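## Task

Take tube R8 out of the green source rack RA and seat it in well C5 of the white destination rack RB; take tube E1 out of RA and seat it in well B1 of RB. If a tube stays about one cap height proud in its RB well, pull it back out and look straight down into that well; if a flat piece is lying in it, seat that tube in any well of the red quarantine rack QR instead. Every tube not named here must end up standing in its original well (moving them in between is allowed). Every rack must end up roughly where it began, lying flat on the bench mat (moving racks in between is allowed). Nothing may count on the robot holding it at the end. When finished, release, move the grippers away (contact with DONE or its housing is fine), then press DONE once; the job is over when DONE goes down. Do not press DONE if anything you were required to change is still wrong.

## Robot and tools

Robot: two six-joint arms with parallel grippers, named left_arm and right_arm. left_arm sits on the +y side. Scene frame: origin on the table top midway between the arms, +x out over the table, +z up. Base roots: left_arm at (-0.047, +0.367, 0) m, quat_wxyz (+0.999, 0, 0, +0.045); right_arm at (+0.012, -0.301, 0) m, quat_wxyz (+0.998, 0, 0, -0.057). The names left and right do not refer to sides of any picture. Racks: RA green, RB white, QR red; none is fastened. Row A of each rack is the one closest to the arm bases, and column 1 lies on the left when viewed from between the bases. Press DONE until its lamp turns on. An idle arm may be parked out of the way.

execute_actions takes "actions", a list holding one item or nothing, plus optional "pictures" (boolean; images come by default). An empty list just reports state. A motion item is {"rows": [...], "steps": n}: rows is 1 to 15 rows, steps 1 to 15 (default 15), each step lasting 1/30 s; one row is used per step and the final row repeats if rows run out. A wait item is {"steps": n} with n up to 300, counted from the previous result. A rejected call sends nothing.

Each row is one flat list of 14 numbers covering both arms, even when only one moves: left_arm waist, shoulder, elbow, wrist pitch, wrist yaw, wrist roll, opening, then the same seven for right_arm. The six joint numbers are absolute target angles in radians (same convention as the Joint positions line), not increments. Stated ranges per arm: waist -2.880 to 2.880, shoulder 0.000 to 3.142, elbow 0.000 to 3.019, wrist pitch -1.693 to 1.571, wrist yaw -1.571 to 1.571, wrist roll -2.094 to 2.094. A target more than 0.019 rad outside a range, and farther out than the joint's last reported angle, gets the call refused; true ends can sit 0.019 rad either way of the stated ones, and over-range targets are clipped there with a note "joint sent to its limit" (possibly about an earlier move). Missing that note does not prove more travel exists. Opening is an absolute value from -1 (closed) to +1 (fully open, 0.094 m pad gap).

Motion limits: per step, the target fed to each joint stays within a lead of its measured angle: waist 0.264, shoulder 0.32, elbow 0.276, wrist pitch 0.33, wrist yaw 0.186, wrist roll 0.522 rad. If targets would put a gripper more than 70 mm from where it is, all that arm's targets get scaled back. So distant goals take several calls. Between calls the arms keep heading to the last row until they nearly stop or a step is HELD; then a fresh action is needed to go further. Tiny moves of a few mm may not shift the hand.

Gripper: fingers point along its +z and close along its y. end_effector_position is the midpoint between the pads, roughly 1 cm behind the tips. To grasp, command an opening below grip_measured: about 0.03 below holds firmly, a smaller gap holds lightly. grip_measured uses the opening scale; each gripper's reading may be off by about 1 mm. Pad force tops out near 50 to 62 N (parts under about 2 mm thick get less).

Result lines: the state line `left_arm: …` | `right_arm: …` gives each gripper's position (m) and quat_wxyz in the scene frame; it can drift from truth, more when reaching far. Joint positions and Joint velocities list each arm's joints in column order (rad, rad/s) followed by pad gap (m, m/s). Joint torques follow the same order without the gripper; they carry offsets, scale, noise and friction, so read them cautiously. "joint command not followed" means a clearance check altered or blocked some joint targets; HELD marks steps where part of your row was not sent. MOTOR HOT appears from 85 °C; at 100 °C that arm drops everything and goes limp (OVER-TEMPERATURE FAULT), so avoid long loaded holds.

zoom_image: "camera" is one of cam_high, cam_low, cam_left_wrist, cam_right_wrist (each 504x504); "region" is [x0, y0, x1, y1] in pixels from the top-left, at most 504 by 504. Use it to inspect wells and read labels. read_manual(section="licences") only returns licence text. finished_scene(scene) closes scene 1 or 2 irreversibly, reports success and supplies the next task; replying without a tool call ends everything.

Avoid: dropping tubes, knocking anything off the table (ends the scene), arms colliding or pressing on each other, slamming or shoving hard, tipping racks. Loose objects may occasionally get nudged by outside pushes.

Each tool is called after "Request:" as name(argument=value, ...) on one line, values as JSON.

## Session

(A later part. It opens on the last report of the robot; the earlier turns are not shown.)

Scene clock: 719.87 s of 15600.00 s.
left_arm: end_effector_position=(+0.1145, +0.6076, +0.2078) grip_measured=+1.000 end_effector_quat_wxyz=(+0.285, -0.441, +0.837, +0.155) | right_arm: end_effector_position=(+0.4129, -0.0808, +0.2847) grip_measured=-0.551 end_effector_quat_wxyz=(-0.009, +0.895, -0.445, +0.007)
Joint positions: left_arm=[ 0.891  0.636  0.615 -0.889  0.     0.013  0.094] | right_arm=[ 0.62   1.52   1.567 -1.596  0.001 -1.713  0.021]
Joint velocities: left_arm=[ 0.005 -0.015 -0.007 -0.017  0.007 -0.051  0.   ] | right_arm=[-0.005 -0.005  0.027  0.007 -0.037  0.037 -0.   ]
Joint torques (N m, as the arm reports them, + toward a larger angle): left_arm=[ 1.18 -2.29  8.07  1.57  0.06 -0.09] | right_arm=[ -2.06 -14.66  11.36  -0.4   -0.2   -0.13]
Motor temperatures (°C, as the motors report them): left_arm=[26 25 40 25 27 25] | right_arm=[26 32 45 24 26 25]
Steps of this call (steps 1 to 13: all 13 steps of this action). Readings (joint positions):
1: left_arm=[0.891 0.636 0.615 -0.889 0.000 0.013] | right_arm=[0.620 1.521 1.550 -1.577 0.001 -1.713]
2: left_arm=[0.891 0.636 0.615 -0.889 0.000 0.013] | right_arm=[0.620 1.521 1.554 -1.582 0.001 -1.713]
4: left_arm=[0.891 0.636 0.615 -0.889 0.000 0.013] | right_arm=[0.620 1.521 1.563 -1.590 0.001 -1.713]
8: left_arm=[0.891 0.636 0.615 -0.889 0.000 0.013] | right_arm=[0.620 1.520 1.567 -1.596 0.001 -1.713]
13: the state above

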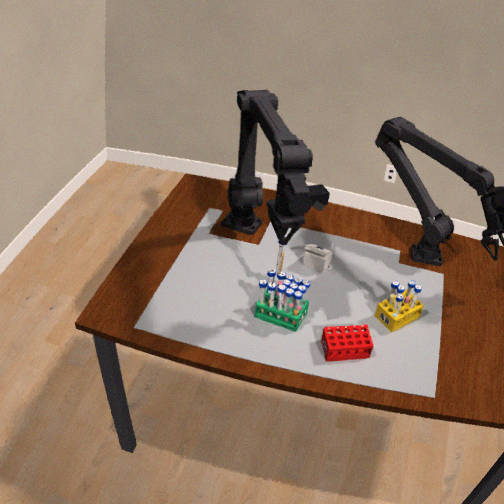

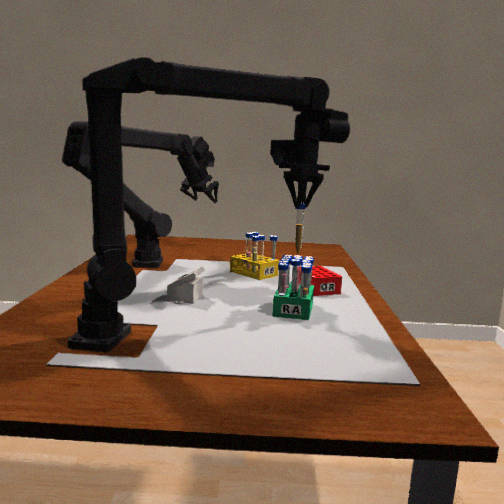

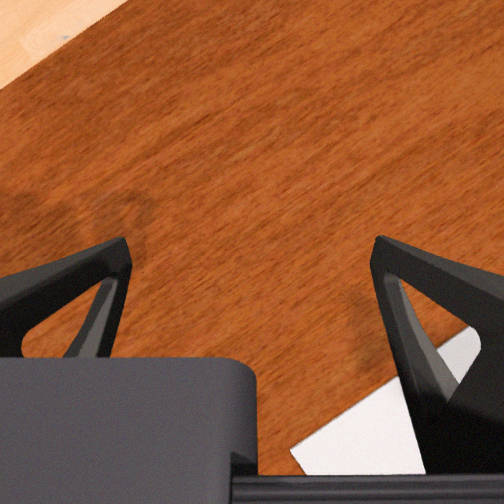

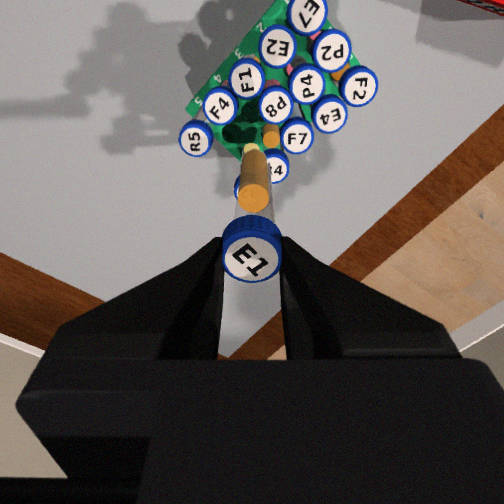

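Request:
execute_actions(actions=[{"rows":[
[0.9,0.63,0.6,-0.9,0,0,1,0.6210,1.5051,1.6250,-1.6118,0,-1.7123,-0.577],
[0.9,0.63,0.6,-0.9,0,0,1,0.6239,1.5082,1.6250,-1.6118,0,-1.7103,-0.577],
[0.9,0.63,0.6,-0.9,0,0,1,0.6288,1.5113,1.6250,-1.6118,0,-1.7069,-0.577],
[0.9,0.63,0.6,-0.9,0,0,1,0.6354,1.5144,1.6250,-1.6118,0,-1.7023,-0.577],
[0.9,0.63,0.6,-0.9,0,0,1,0.6437,1.5175,1.6250,-1.6118,0,-1.6965,-0.577],
[0.9,0.63,0.6,-0.9,0,0,1,0.6536,1.5206,1.6250,-1.6118,0,-1.6896,-0.577],
[0.9,0.63,0.6,-0.9,0,0,1,0.6650,1.5237,1.6250,-1.6118,0,-1.6817,-0.577],
[0.9,0.63,0.6,-0.9,0,0,1,0.6779,1.5268,1.6250,-1.6118,0,-1.6728,-0.577],
[0.9,0.63,0.6,-0.9,0,0,1,0.6920,1.5299,1.6250,-1.6118,0,-1.6630,-0.577],
[0.9,0.63,0.6,-0.9,0,0,1,0.7073,1.5330,1.6258,-1.6118,0,-1.6523,-0.577],
[0.9,0.63,0.6,-0.9,0,0,1,0.7238,1.5337,1.6282,-1.6118,0,-1.6409,-0.577],
[0.9,0.63,0.6,-0.9,0,0,1,0.7414,1.5359,1.6321,-1.6120,0,-1.6286,-0.577],
[0.9,0.63,0.6,-0.9,0,0,1,0.7599,1.5395,1.6373,-1.6122,0,-1.6157,-0.577],
[0.9,0.63,0.6,-0.9,0,0,1,0.7792,1.5444,1.6440,-1.6125,0,-1.6023,-0.577],
[0.9,0.63,0.6,-0.9,0,0,1,0.7994,1.5505,1.6519,-1.6128,0,-1.5883,-0.577]
],"steps":15}], pictures=false)

Request:
execute_actions(actions=[{"rows":[
[0.9,0.63,0.6,-0.9,0,0,1,0.8203,1.5578,1.6611,-1.6132,0,-1.5738,-0.577],
[0.9,0.63,0.6,-0.9,0,0,1,0.8416,1.5663,1.6715,-1.6137,0,-1.5589,-0.577],
[0.9,0.63,0.6,-0.9,0,0,1,0.8636,1.5758,1.6830,-1.6143,0,-1.5437,-0.577],
[0.9,0.63,0.6,-0.9,0,0,1,0.8859,1.5864,1.6955,-1.6149,0,-1.5282,-0.577],
[0.9,0.63,0.6,-0.9,0,0,1,0.9086,1.5979,1.7090,-1.6155,0,-1.5124,-0.577],
[0.9,0.63,0.6,-0.9,0,0,1,0.9315,1.6103,1.7234,-1.6163,0,-1.4965,-0.577],
[0.9,0.63,0.6,-0.9,0,0,1,0.9544,1.6236,1.7386,-1.6170,0,-1.4805,-0.577],
[0.9,0.63,0.6,-0.9,0,0,1,0.9776,1.6376,1.7547,-1.6178,0,-1.4645,-0.577],
[0.9,0.63,0.6,-0.9,0,0,1,1.0005,1.6524,1.7714,-1.6187,0,-1.4485,-0.577],
[0.9,0.63,0.6,-0.9,0,0,1,1.0234,1.6678,1.7889,-1.6196,0,-1.4326,-0.577],
[0.9,0.63,0.6,-0.9,0,0,1,1.0461,1.6838,1.8068,-1.6205,0,-1.4168,-0.577],
[0.9,0.63,0.6,-0.9,0,0,1,1.0684,1.7004,1.8253,-1.6215,0,-1.4013,-0.577],
[0.9,0.63,0.6,-0.9,0,0,1,1.0904,1.7174,1.8443,-1.6224,0,-1.3861,-0.577],
[0.9,0.63,0.6,-0.9,0,0,1,1.1117,1.7349,1.8637,-1.6234,0,-1.3712,-0.577],
[0.9,0.63,0.6,-0.9,0,0,1,1.1326,1.7526,1.8833,-1.6245,0,-1.3567,-0.577]
],"steps":15}], pictures=false)

Request:
execute_actions(actions=[{"rows":[
[0.9,0.63,0.6,-0.9,0,0,1,1.1528,1.7707,1.9033,-1.6255,0,-1.3427,-0.577],
[0.9,0.63,0.6,-0.9,0,0,1,1.1721,1.7891,1.9234,-1.6266,0,-1.3293,-0.577],
[0.9,0.63,0.6,-0.9,0,0,1,1.1906,1.8076,1.9437,-1.6276,0,-1.3164,-0.577],
[0.9,0.63,0.6,-0.9,0,0,1,1.2082,1.8263,1.9640,-1.6287,0,-1.3042,-0.577],
[0.9,0.63,0.6,-0.9,0,0,1,1.2247,1.8450,1.9843,-1.6298,0,-1.2927,-0.577],
[0.9,0.63,0.6,-0.9,0,0,1,1.2400,1.8637,2.0046,-1.6309,0,-1.2820,-0.577],
[0.9,0.63,0.6,-0.9,0,0,1,1.2541,1.8824,2.0247,-1.6320,0,-1.2722,-0.577],
[0.9,0.63,0.6,-0.9,0,0,1,1.2670,1.9009,2.0447,-1.6330,0,-1.2633,-0.577],
[0.9,0.63,0.6,-0.9,0,0,1,1.2784,1.9193,2.0643,-1.6341,0,-1.2554,-0.577],
[0.9,0.63,0.6,-0.9,0,0,1,1.2883,1.9374,2.0837,-1.6351,0,-1.2485,-0.577],
[0.9,0.63,0.6,-0.9,0,0,1,1.2966,1.9551,2.1027,-1.6362,0,-1.2427,-0.577],
[0.9,0.63,0.6,-0.9,0,0,1,1.3032,1.9726,2.1212,-1.6372,0,-1.2381,-0.577],
[0.9,0.63,0.6,-0.9,0,0,1,1.3081,1.9896,2.1391,-1.6381,0,-1.2347,-0.577],
[0.9,0.63,0.6,-0.9,0,0,1,1.3110,2.0062,2.1566,-1.6391,0,-1.2327,-0.577],
[0.9,0.63,0.6,-0.9,0,0,1,1.3120,2.0222,2.1733,-1.6400,0,-1.2320,-0.577]
],"steps":15}], pictures=false)

Request:
execute_actions(actions=[{"rows":[
[0.9,0.63,0.6,-0.9,0,0,1,1.312,2.0376,2.1894,-1.6409,0,-1.232,-0.577],
[0.9,0.63,0.6,-0.9,0,0,1,1.312,2.0524,2.2046,-1.6418,0,-1.232,-0.577],
[0.9,0.63,0.6,-0.9,0,0,1,1.312,2.0664,2.2190,-1.6426,0,-1.232,-0.577],
[0.9,0.63,0.6,-0.9,0,0,1,1.312,2.0797,2.2325,-1.6433,0,-1.232,-0.577],
[0.9,0.63,0.6,-0.9,0,0,1,1.312,2.0921,2.2450,-1.6441,0,-1.232,-0.577],
[0.9,0.63,0.6,-0.9,0,0,1,1.312,2.1036,2.2565,-1.6447,0,-1.232,-0.577],
[0.9,0.63,0.6,-0.9,0,0,1,1.312,2.1142,2.2669,-1.6453,0,-1.232,-0.577],
[0.9,0.63,0.6,-0.9,0,0,1,1.312,2.1237,2.2761,-1.6459,0,-1.232,-0.577],
[0.9,0.63,0.6,-0.9,0,0,1,1.312,2.1318,2.2840,-1.6464,0,-1.232,-0.577],
[0.9,0.63,0.6,-0.9,0,0,1,1.312,2.1385,2.2907,-1.6468,0,-1.232,-0.577],
[0.9,0.63,0.6,-0.9,0,0,1,1.312,2.1435,2.2959,-1.6471,0,-1.232,-0.577],
[0.9,0.63,0.6,-0.9,0,0,1,1.312,2.1470,2.2998,-1.6474,0,-1.232,-0.577],
[0.9,0.63,0.6,-0.9,0,0,1,1.312,2.1495,2.3022,-1.6476,0,-1.232,-0.577],
[0.9,0.63,0.6,-0.9,0,0,1,1.312,2.1507,2.3030,-1.6478,0,-1.232,-0.577],
[0.9,0.63,0.6,-0.9,0,0,1,1.312,2.1510,2.3030,-1.6478,0,-1.232,-0.577]
],"steps":15}], pictures=false)

Request:
execute_actions(actions=[{"steps":15}])

Request:
zoom_image(camera="cam_right_wrist", region=[170, 70, 340, 240])

Scene clock: 757.10 s of 15600.00 s.
left_arm: end_effector_position=(+0.1145, +0.6076, +0.2078) grip_measured=+1.000 end_effector_quat_wxyz=(+0.285, -0.441, +0.837, +0.155) | right_arm: end_effector_position=(+0.3846, -0.0306, +0.2860) grip_measured=-0.551 end_effector_quat_wxyz=(-0.011, +0.908, -0.418, +0.007)
Joint positions: left_arm=[ 0.891  0.636  0.615 -0.889  0.     0.013  0.094] | right_arm=[ 0.745  1.526  1.578 -1.598  0.001 -1.649  0.021]
Joint velocities: left_arm=[-0.005 -0.015  0.002 -0.012  0.007  0.022  0.   ] | right_arm=[ 0.64   0.103  0.193 -0.022 -0.095  0.33  -0.   ]
Joint torques (N m, as the arm reports them, + toward a larger angle): left_arm=[ 0.57 -2.09  8.03  1.61  0.05 -0.09] | right_arm=[ -0.78 -11.96  11.97  -0.36  -0.2   -0.02]
Motor temperatures (°C, as the motors report them): left_arm=[26 25 40 25 27 25] | right_arm=[26 32 50 24 26 25]
Steps of this call (steps 1 to 15: the robot went on to your last target; steps 16 to 90: nothing new was sent; then 33.73 s passed at rest; steps 91 to 105: all 15 steps of this action). Readings (joint positions):
91: left_arm=[0.891 0.636 0.615 -0.889 0.000 0.013] | right_arm=[0.620 1.520 1.567 -1.597 0.001 -1.713]
92: left_arm=[0.891 0.636 0.615 -0.889 0.000 0.013] | right_arm=[0.620 1.520 1.567 -1.597 0.001 -1.713]
94: left_arm=[0.891 0.636 0.615 -0.889 0.000 0.013] | right_arm=[0.620 1.520 1.567 -1.597 0.001 -1.713]
98: left_arm=[0.891 0.636 0.615 -0.889 0.000 0.013] | right_arm=[0.633 1.520 1.567 -1.597 0.001 -1.705]
105: the state above

Scene clock: 757.60 s of 15600.00 s.
left_arm: end_effector_position=(+0.1145, +0.6076, +0.2078) grip_measured=+1.000 end_effector_quat_wxyz=(+0.285, -0.441, +0.837, +0.155) | right_arm: end_effector_position=(+0.3154, +0.1370, +0.2844) grip_measured=-0.551 end_effector_quat_wxyz=(-0.025, +0.932, -0.361, +0.006)
Joint positions: left_arm=[ 0.891  0.636  0.615 -0.889  0.     0.013  0.094] | right_arm=[ 1.082  1.705  1.793 -1.607  0.001 -1.435  0.021]
Joint velocities: left_arm=[-0.005 -0.015  0.007  0.012 -0.007  0.022  0.   ] | right_arm=[ 0.65   0.532  0.559 -0.042  0.066  0.462  0.001]
Joint torques (N m, as the arm reports them, + toward a larger angle): left_arm=[ 1.06 -2.17  8.06  1.61  0.05 -0.08] | right_arm=[ -1.1  -14.98  11.34  -0.32  -0.21   0.  ]
Motor temperatures (°C, as the motors report them): left_arm=[26 25 40 25 27 25] | right_arm=[26 32 50 24 26 25]
Steps of this call (steps 1 to 15: all 15 steps of this action). Readings (joint positions):
1: left_arm=[0.891 0.636 0.615 -0.889 0.000 0.013] | right_arm=[0.767 1.530 1.585 -1.598 0.001 -1.637]
2: left_arm=[0.891 0.636 0.615 -0.889 0.000 0.013] | right_arm=[0.789 1.536 1.594 -1.599 0.001 -1.625]
4: left_arm=[0.891 0.636 0.615 -0.889 0.000 0.013] | right_arm=[0.834 1.551 1.616 -1.599 0.001 -1.599]
8: left_arm=[0.891 0.636 0.615 -0.889 0.000 0.013] | right_arm=[0.924 1.595 1.671 -1.601 0.001 -1.542]
15: the state above

Scene clock: 758.10 s of 15600.00 s.
left_arm: end_effector_position=(+0.1145, +0.6076, +0.2078) grip_measured=+1.000 end_effector_quat_wxyz=(+0.285, -0.441, +0.837, +0.155) | right_arm: end_effector_position=(+0.2427, +0.2824, +0.2461) grip_measured=-0.551 end_effector_quat_wxyz=(-0.027, +0.943, -0.333, +0.001)
Joint positions: left_arm=[ 0.891  0.636  0.615 -0.889  0.     0.013  0.094] | right_arm=[ 1.311  1.978  2.084 -1.622  0.001 -1.267  0.021]
Joint velocities: left_arm=[-0.005  0.005 -0.017 -0.012 -0.051 -0.007  0.   ] | right_arm=[ 0.132  0.503  0.515 -0.051  0.022  0.081 -0.001]
Joint torques (N m, as the arm reports them, + toward a larger angle): left_arm=[ 1.1  -2.25  8.09  1.59  0.05 -0.1 ] | right_arm=[ -3.18 -18.69  11.64  -0.43  -0.18   0.02]
Motor temperatures (°C, as the motors report them): left_arm=[26 25 40 25 27 25] | right_arm=[26 32 50 24 26 25]
Steps of this call (steps 1 to 15: all 15 steps of this action). Readings (joint positions):
1: left_arm=[0.891 0.636 0.615 -0.889 0.000 0.013] | right_arm=[1.104 1.723 1.812 -1.608 0.001 -1.420]
2: left_arm=[0.891 0.636 0.615 -0.889 0.000 0.013] | right_arm=[1.125 1.742 1.831 -1.609 0.001 -1.405]
4: left_arm=[0.891 0.636 0.615 -0.889 0.000 0.013] | right_arm=[1.166 1.779 1.871 -1.610 0.001 -1.377]
8: left_arm=[0.891 0.636 0.615 -0.889 0.000 0.013] | right_arm=[1.237 1.854 1.952 -1.615 0.001 -1.326]
15: the state above

Scene clock: 758.60 s of 15600.00 s.
left_arm: end_effector_position=(+0.1145, +0.6076, +0.2078) grip_measured=+1.000 end_effector_quat_wxyz=(+0.285, -0.441, +0.837, +0.155) | right_arm: end_effector_position=(+0.2554, +0.3251, +0.2025) grip_measured=-0.551 end_effector_quat_wxyz=(-0.016, +0.940, -0.340, +0.001)
Joint positions: left_arm=[ 0.891  0.636  0.615 -0.889  0.     0.013  0.094] | right_arm=[ 1.316  2.141  2.235 -1.631  0.001 -1.246  0.021]
Joint velocities: left_arm=[ 0.005 -0.015 -0.002  0.017 -0.066  0.022  0.   ] | right_arm=[-0.005  0.073 -0.007 -0.012  0.051 -0.066  0.   ]
Joint torques (N m, as the arm reports them, + toward a larger angle): left_arm=[ 1.35 -2.13  8.    1.53  0.03 -0.11] | right_arm=[ -1.73 -22.05  12.1   -0.5   -0.19  -0.05]
Motor temperatures (°C, as the motors report them): left_arm=[26 25 40 25 27 25] | right_arm=[26 32 50 24 26 25]
Steps of this call (steps 1 to 15: all 15 steps of this action). Readings (joint positions):
1: left_arm=[0.891 0.636 0.615 -0.889 0.000 0.013] | right_arm=[1.315 1.995 2.101 -1.623 0.001 -1.263]
2: left_arm=[0.891 0.636 0.615 -0.889 0.000 0.013] | right_arm=[1.316 2.011 2.118 -1.624 0.001 -1.259]
4: left_arm=[0.891 0.636 0.615 -0.889 0.000 0.013] | right_arm=[1.317 2.041 2.148 -1.626 0.001 -1.254]
8: left_arm=[0.891 0.636 0.615 -0.889 0.000 0.013] | right_arm=[1.316 2.093 2.197 -1.628 0.001 -1.249]
15: the state above

Scene clock: 759.10 s of 15600.00 s.
left_arm: end_effector_position=(+0.1145, +0.6076, +0.2078) grip_measured=+1.000 end_effector_quat_wxyz=(+0.285, -0.441, +0.837, +0.155) | right_arm: end_effector_position=(+0.2560, +0.3266, +0.2044) grip_measured=-0.551 end_effector_quat_wxyz=(-0.019, +0.940, -0.340, +0.001)
Joint positions: left_arm=[ 0.891  0.636  0.615 -0.889  0.     0.013  0.094] | right_arm=[ 1.316  2.144  2.244 -1.633  0.001 -1.245  0.021]
Joint velocities: left_arm=[-0.015 -0.005 -0.012  0.002  0.066 -0.066  0.   ] | right_arm=[ 0.005 -0.005 -0.007  0.007 -0.007  0.037 -0.   ]
Joint torques (N m, as the arm reports them, + toward a larger angle): left_arm=[ 0.87 -2.28  8.02  1.56  0.06 -0.09] | right_arm=[ -2.49 -21.53  11.73  -0.38  -0.2    0.  ]
Motor temperatures (°C, as the motors report them): left_arm=[26 25 40 25 27 25] | right_arm=[26 32 50 24 26 25]
Steps of this call (steps 1 to 15: the robot went on to your last target). Readings (joint positions):
1: left_arm=[0.891 0.636 0.615 -0.889 0.000 0.013] | right_arm=[1.316 2.143 2.235 -1.631 0.001 -1.246]
2: left_arm=[0.891 0.636 0.615 -0.889 0.000 0.013] | right_arm=[1.316 2.144 2.235 -1.632 0.001 -1.246]
4: left_arm=[0.891 0.636 0.615 -0.889 0.000 0.013] | right_arm=[1.316 2.144 2.236 -1.633 0.001 -1.245]
8: left_arm=[0.891 0.636 0.615 -0.889 0.000 0.013] | right_arm=[1.316 2.144 2.243 -1.633 0.001 -1.245]
15: the state above
All arms were judged still, so your last target was given up. Only a new action makes them travel on or press farther. Fingers that are still opening or closing keep moving.

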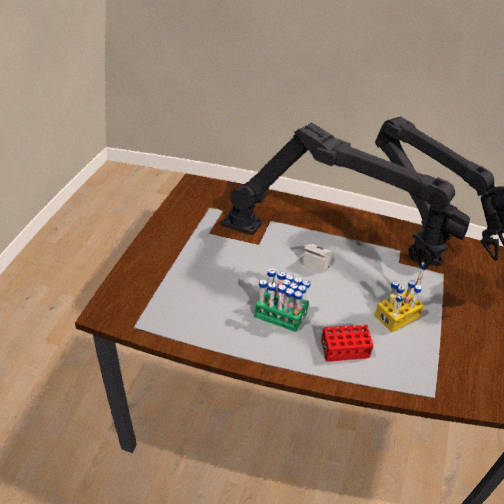

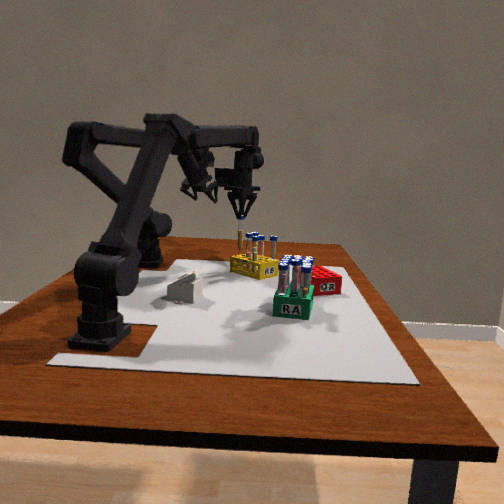

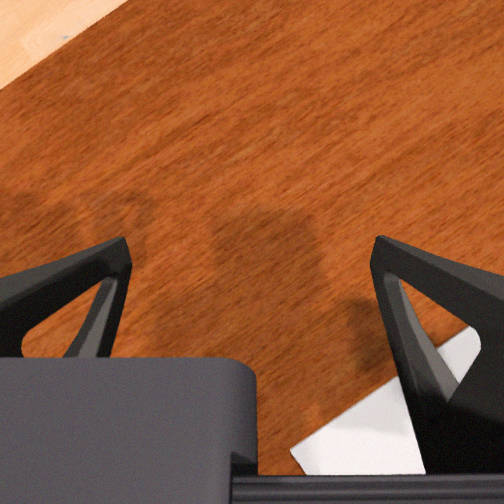

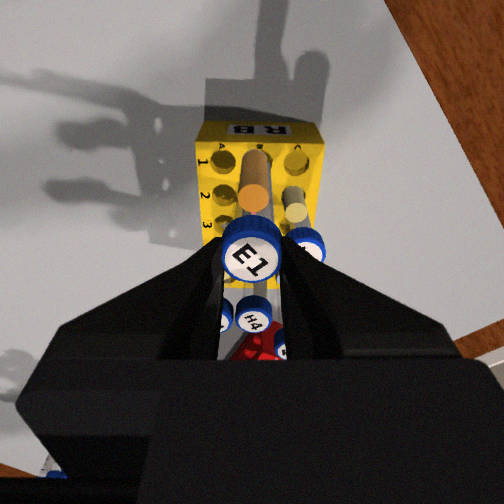

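Region (170, 70, 340, 240) of cam_right_wrist's 504x504 image, scaled by 2.965, with more detail than that image has.

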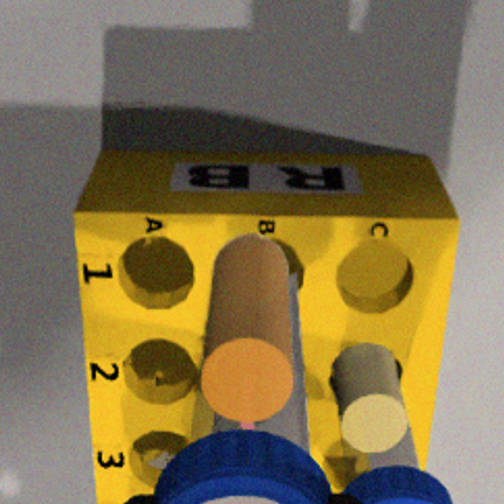

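Request:
execute_actions(actions=[{"rows":[
[0.9,0.63,0.6,-0.9,0,0,1,1.310,2.151,2.303,-1.6482,0,-1.232,-0.577],
[0.9,0.63,0.6,-0.9,0,0,1,1.308,2.151,2.303,-1.6488,0,-1.232,-0.577],
[0.9,0.63,0.6,-0.9,0,0,1,1.306,2.151,2.303,-1.6494,0,-1.232,-0.577],
[0.9,0.63,0.6,-0.9,0,0,1,1.304,2.151,2.303,-1.6500,0,-1.232,-0.577],
[0.9,0.63,0.6,-0.9,0,0,1,1.3018,2.151,2.303,-1.6507,0,-1.232,-0.577],
[0.9,0.63,0.6,-0.9,0,0,1,1.2994,2.151,2.303,-1.6514,0,-1.232,-0.577],
[0.9,0.63,0.6,-0.9,0,0,1,1.2968,2.151,2.303,-1.6521,0,-1.232,-0.577],
[0.9,0.63,0.6,-0.9,0,0,1,1.2942,2.151,2.303,-1.6528,0,-1.232,-0.577],
[0.9,0.63,0.6,-0.9,0,0,1,1.2916,2.151,2.303,-1.6535,0,-1.232,-0.577],
[0.9,0.63,0.6,-0.9,0,0,1,1.2890,2.151,2.303,-1.6542,0,-1.232,-0.577],
[0.9,0.63,0.6,-0.9,0,0,1,1.2866,2.151,2.303,-1.6548,0,-1.232,-0.577],
[0.9,0.63,0.6,-0.9,0,0,1,1.2845,2.151,2.303,-1.6553,0,-1.232,-0.577],
[0.9,0.63,0.6,-0.9,0,0,1,1.2828,2.151,2.303,-1.6557,0,-1.232,-0.577],
[0.9,0.63,0.6,-0.9,0,0,1,1.2816,2.151,2.303,-1.6560,0,-1.232,-0.577],
[0.9,0.63,0.6,-0.9,0,0,1,1.2810,2.151,2.303,-1.6560,0,-1.232,-0.577]
],"steps":15}], pictures=false)

Request:
execute_actions(actions=[{"steps":15}])

Request:
zoom_image(camera="cam_right_wrist", region=[180, 80, 330, 230])

Request:
zoom_image(camera="cam_low", region=[205, 190, 305, 290])

Request:
zoom_image(camera="cam_high", region=[365, 240, 465, 340])

Scene clock: 777.77 s of 15600.00 s.
left_arm: end_effector_position=(+0.1145, +0.6076, +0.2078) grip_measured=+1.000 end_effector_quat_wxyz=(+0.285, -0.441, +0.837, +0.155) | right_arm: end_effector_position=(+0.2670, +0.3203, +0.2044) grip_measured=-0.551 end_effector_quat_wxyz=(-0.015, +0.937, -0.349, +0.001)
Joint positions: left_arm=[ 0.891  0.636  0.615 -0.889  0.     0.013  0.094] | right_arm=[ 1.298  2.144  2.244 -1.64   0.001 -1.245  0.021]
Joint velocities: left_arm=[-0.005 -0.005  0.007  0.022 -0.095  0.007  0.   ] | right_arm=[-0.093 -0.005 -0.012 -0.022 -0.037  0.051  0.   ]
Joint torques (N m, as the arm reports them, + toward a larger angle): left_arm=[ 0.48 -2.57  8.14  1.47  0.05 -0.1 ] | right_arm=[ -3.77 -21.56  11.6   -0.35  -0.2    0.  ]
Motor temperatures (°C, as the motors report them): left_arm=[26 25 40 25 27 25] | right_arm=[26 34 50 24 26 25]
Steps of this call (steps 1 to 90: nothing new was sent; then 15.17 s passed at rest; steps 91 to 105: all 15 steps of this action). Readings (joint positions):
91: left_arm=[0.891 0.636 0.615 -0.889 0.000 0.013] | right_arm=[1.316 2.144 2.244 -1.633 0.001 -1.245]
92: left_arm=[0.891 0.636 0.615 -0.889 0.000 0.013] | right_arm=[1.316 2.144 2.244 -1.633 0.001 -1.245]
94: left_arm=[0.891 0.636 0.615 -0.889 0.000 0.013] | right_arm=[1.316 2.144 2.244 -1.633 0.001 -1.245]
98: left_arm=[0.891 0.636 0.615 -0.889 0.000 0.013] | right_arm=[1.315 2.144 2.244 -1.636 0.001 -1.245]
105: the state above

Scene clock: 778.27 s of 15600.00 s.
left_arm: end_effector_position=(+0.1145, +0.6076, +0.2078) grip_measured=+1.000 end_effector_quat_wxyz=(+0.285, -0.441, +0.837, +0.155) | right_arm: end_effector_position=(+0.2740, +0.3172, +0.2044) grip_measured=-0.551 end_effector_quat_wxyz=(-0.015, +0.935, -0.354, +0.001)
Joint positions: left_arm=[ 0.891  0.636  0.615 -0.889  0.     0.013  0.094] | right_arm=[ 1.286  2.144  2.244 -1.641  0.001 -1.245  0.021]
Joint velocities: left_arm=[ 0.015 -0.015 -0.007 -0.012 -0.022  0.007  0.   ] | right_arm=[ 0.005  0.005 -0.007  0.002 -0.051  0.066  0.001]
Joint torques (N m, as the arm reports them, + toward a larger angle): left_arm=[ 1.15 -2.24  8.17  1.52  0.08 -0.07] | right_arm=[ -3.08 -21.57  11.59  -0.4   -0.19   0.  ]
Motor temperatures (°C, as the motors report them): left_arm=[26 25 40 25 27 25] | right_arm=[26 34 50 24 26 25]
Steps of this call (steps 1 to 15: the robot went on to your last target). Readings (joint positions):
1: left_arm=[0.891 0.636 0.615 -0.889 0.000 0.013] | right_arm=[1.295 2.144 2.244 -1.640 0.001 -1.245]
2: left_arm=[0.891 0.636 0.615 -0.889 0.000 0.013] | right_arm=[1.292 2.144 2.244 -1.641 0.001 -1.245]
4: left_arm=[0.891 0.636 0.615 -0.889 0.000 0.013] | right_arm=[1.288 2.144 2.244 -1.641 0.001 -1.245]
8: left_arm=[0.891 0.636 0.615 -0.889 0.000 0.013] | right_arm=[1.286 2.144 2.244 -1.641 0.001 -1.245]
15: the state above

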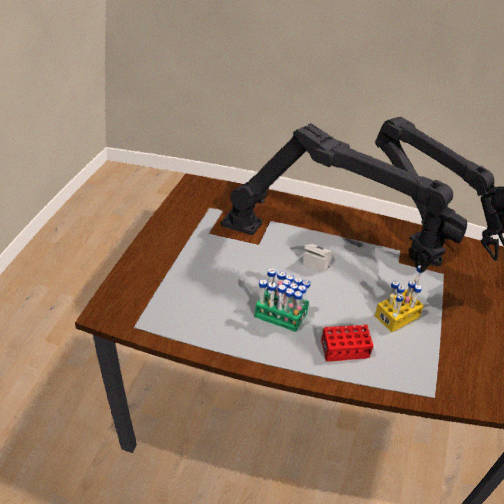

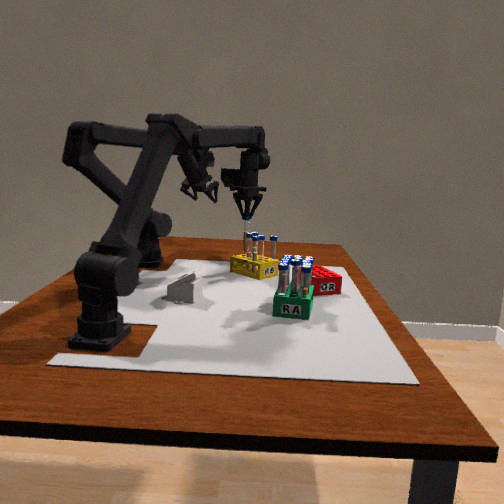

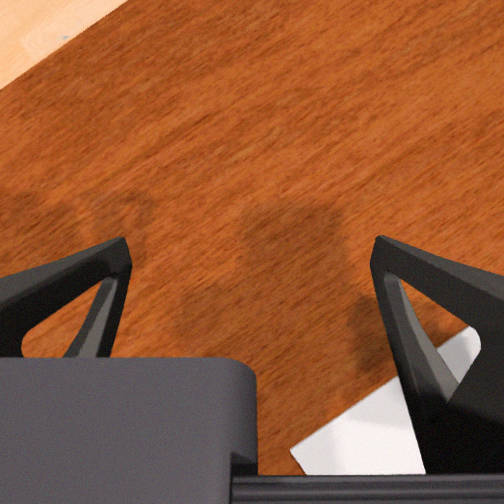

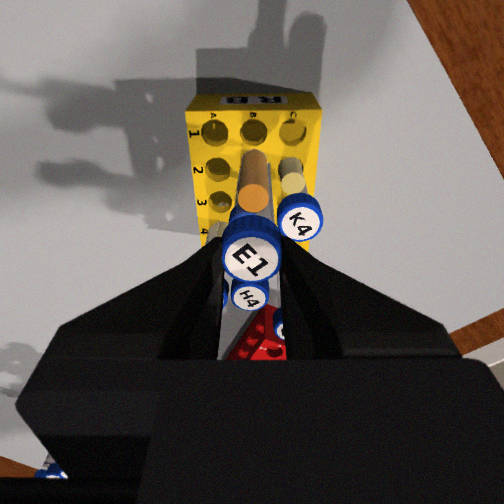

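Region (180, 80, 330, 230) of cam_right_wrist's 504x504 image, scaled by 3.360, with more detail than that image has.

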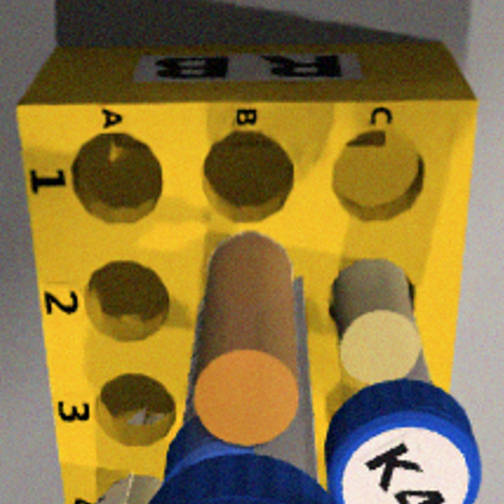

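Region (205, 190, 305, 290) of cam_low's 504x504 image, scaled by 5.040, with more detail than that image has.

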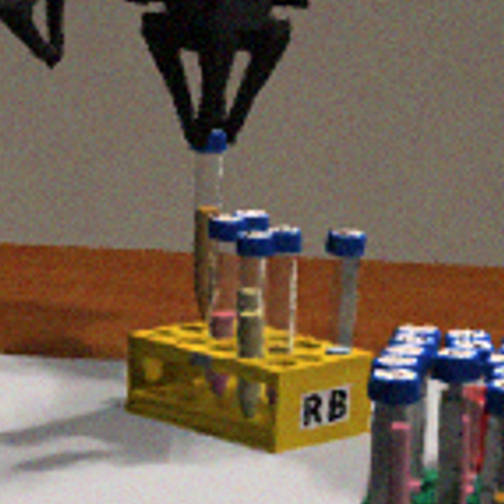

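Region (365, 240, 465, 340) of cam_high's 504x504 image, scaled by 5.040, with more detail than that image has.

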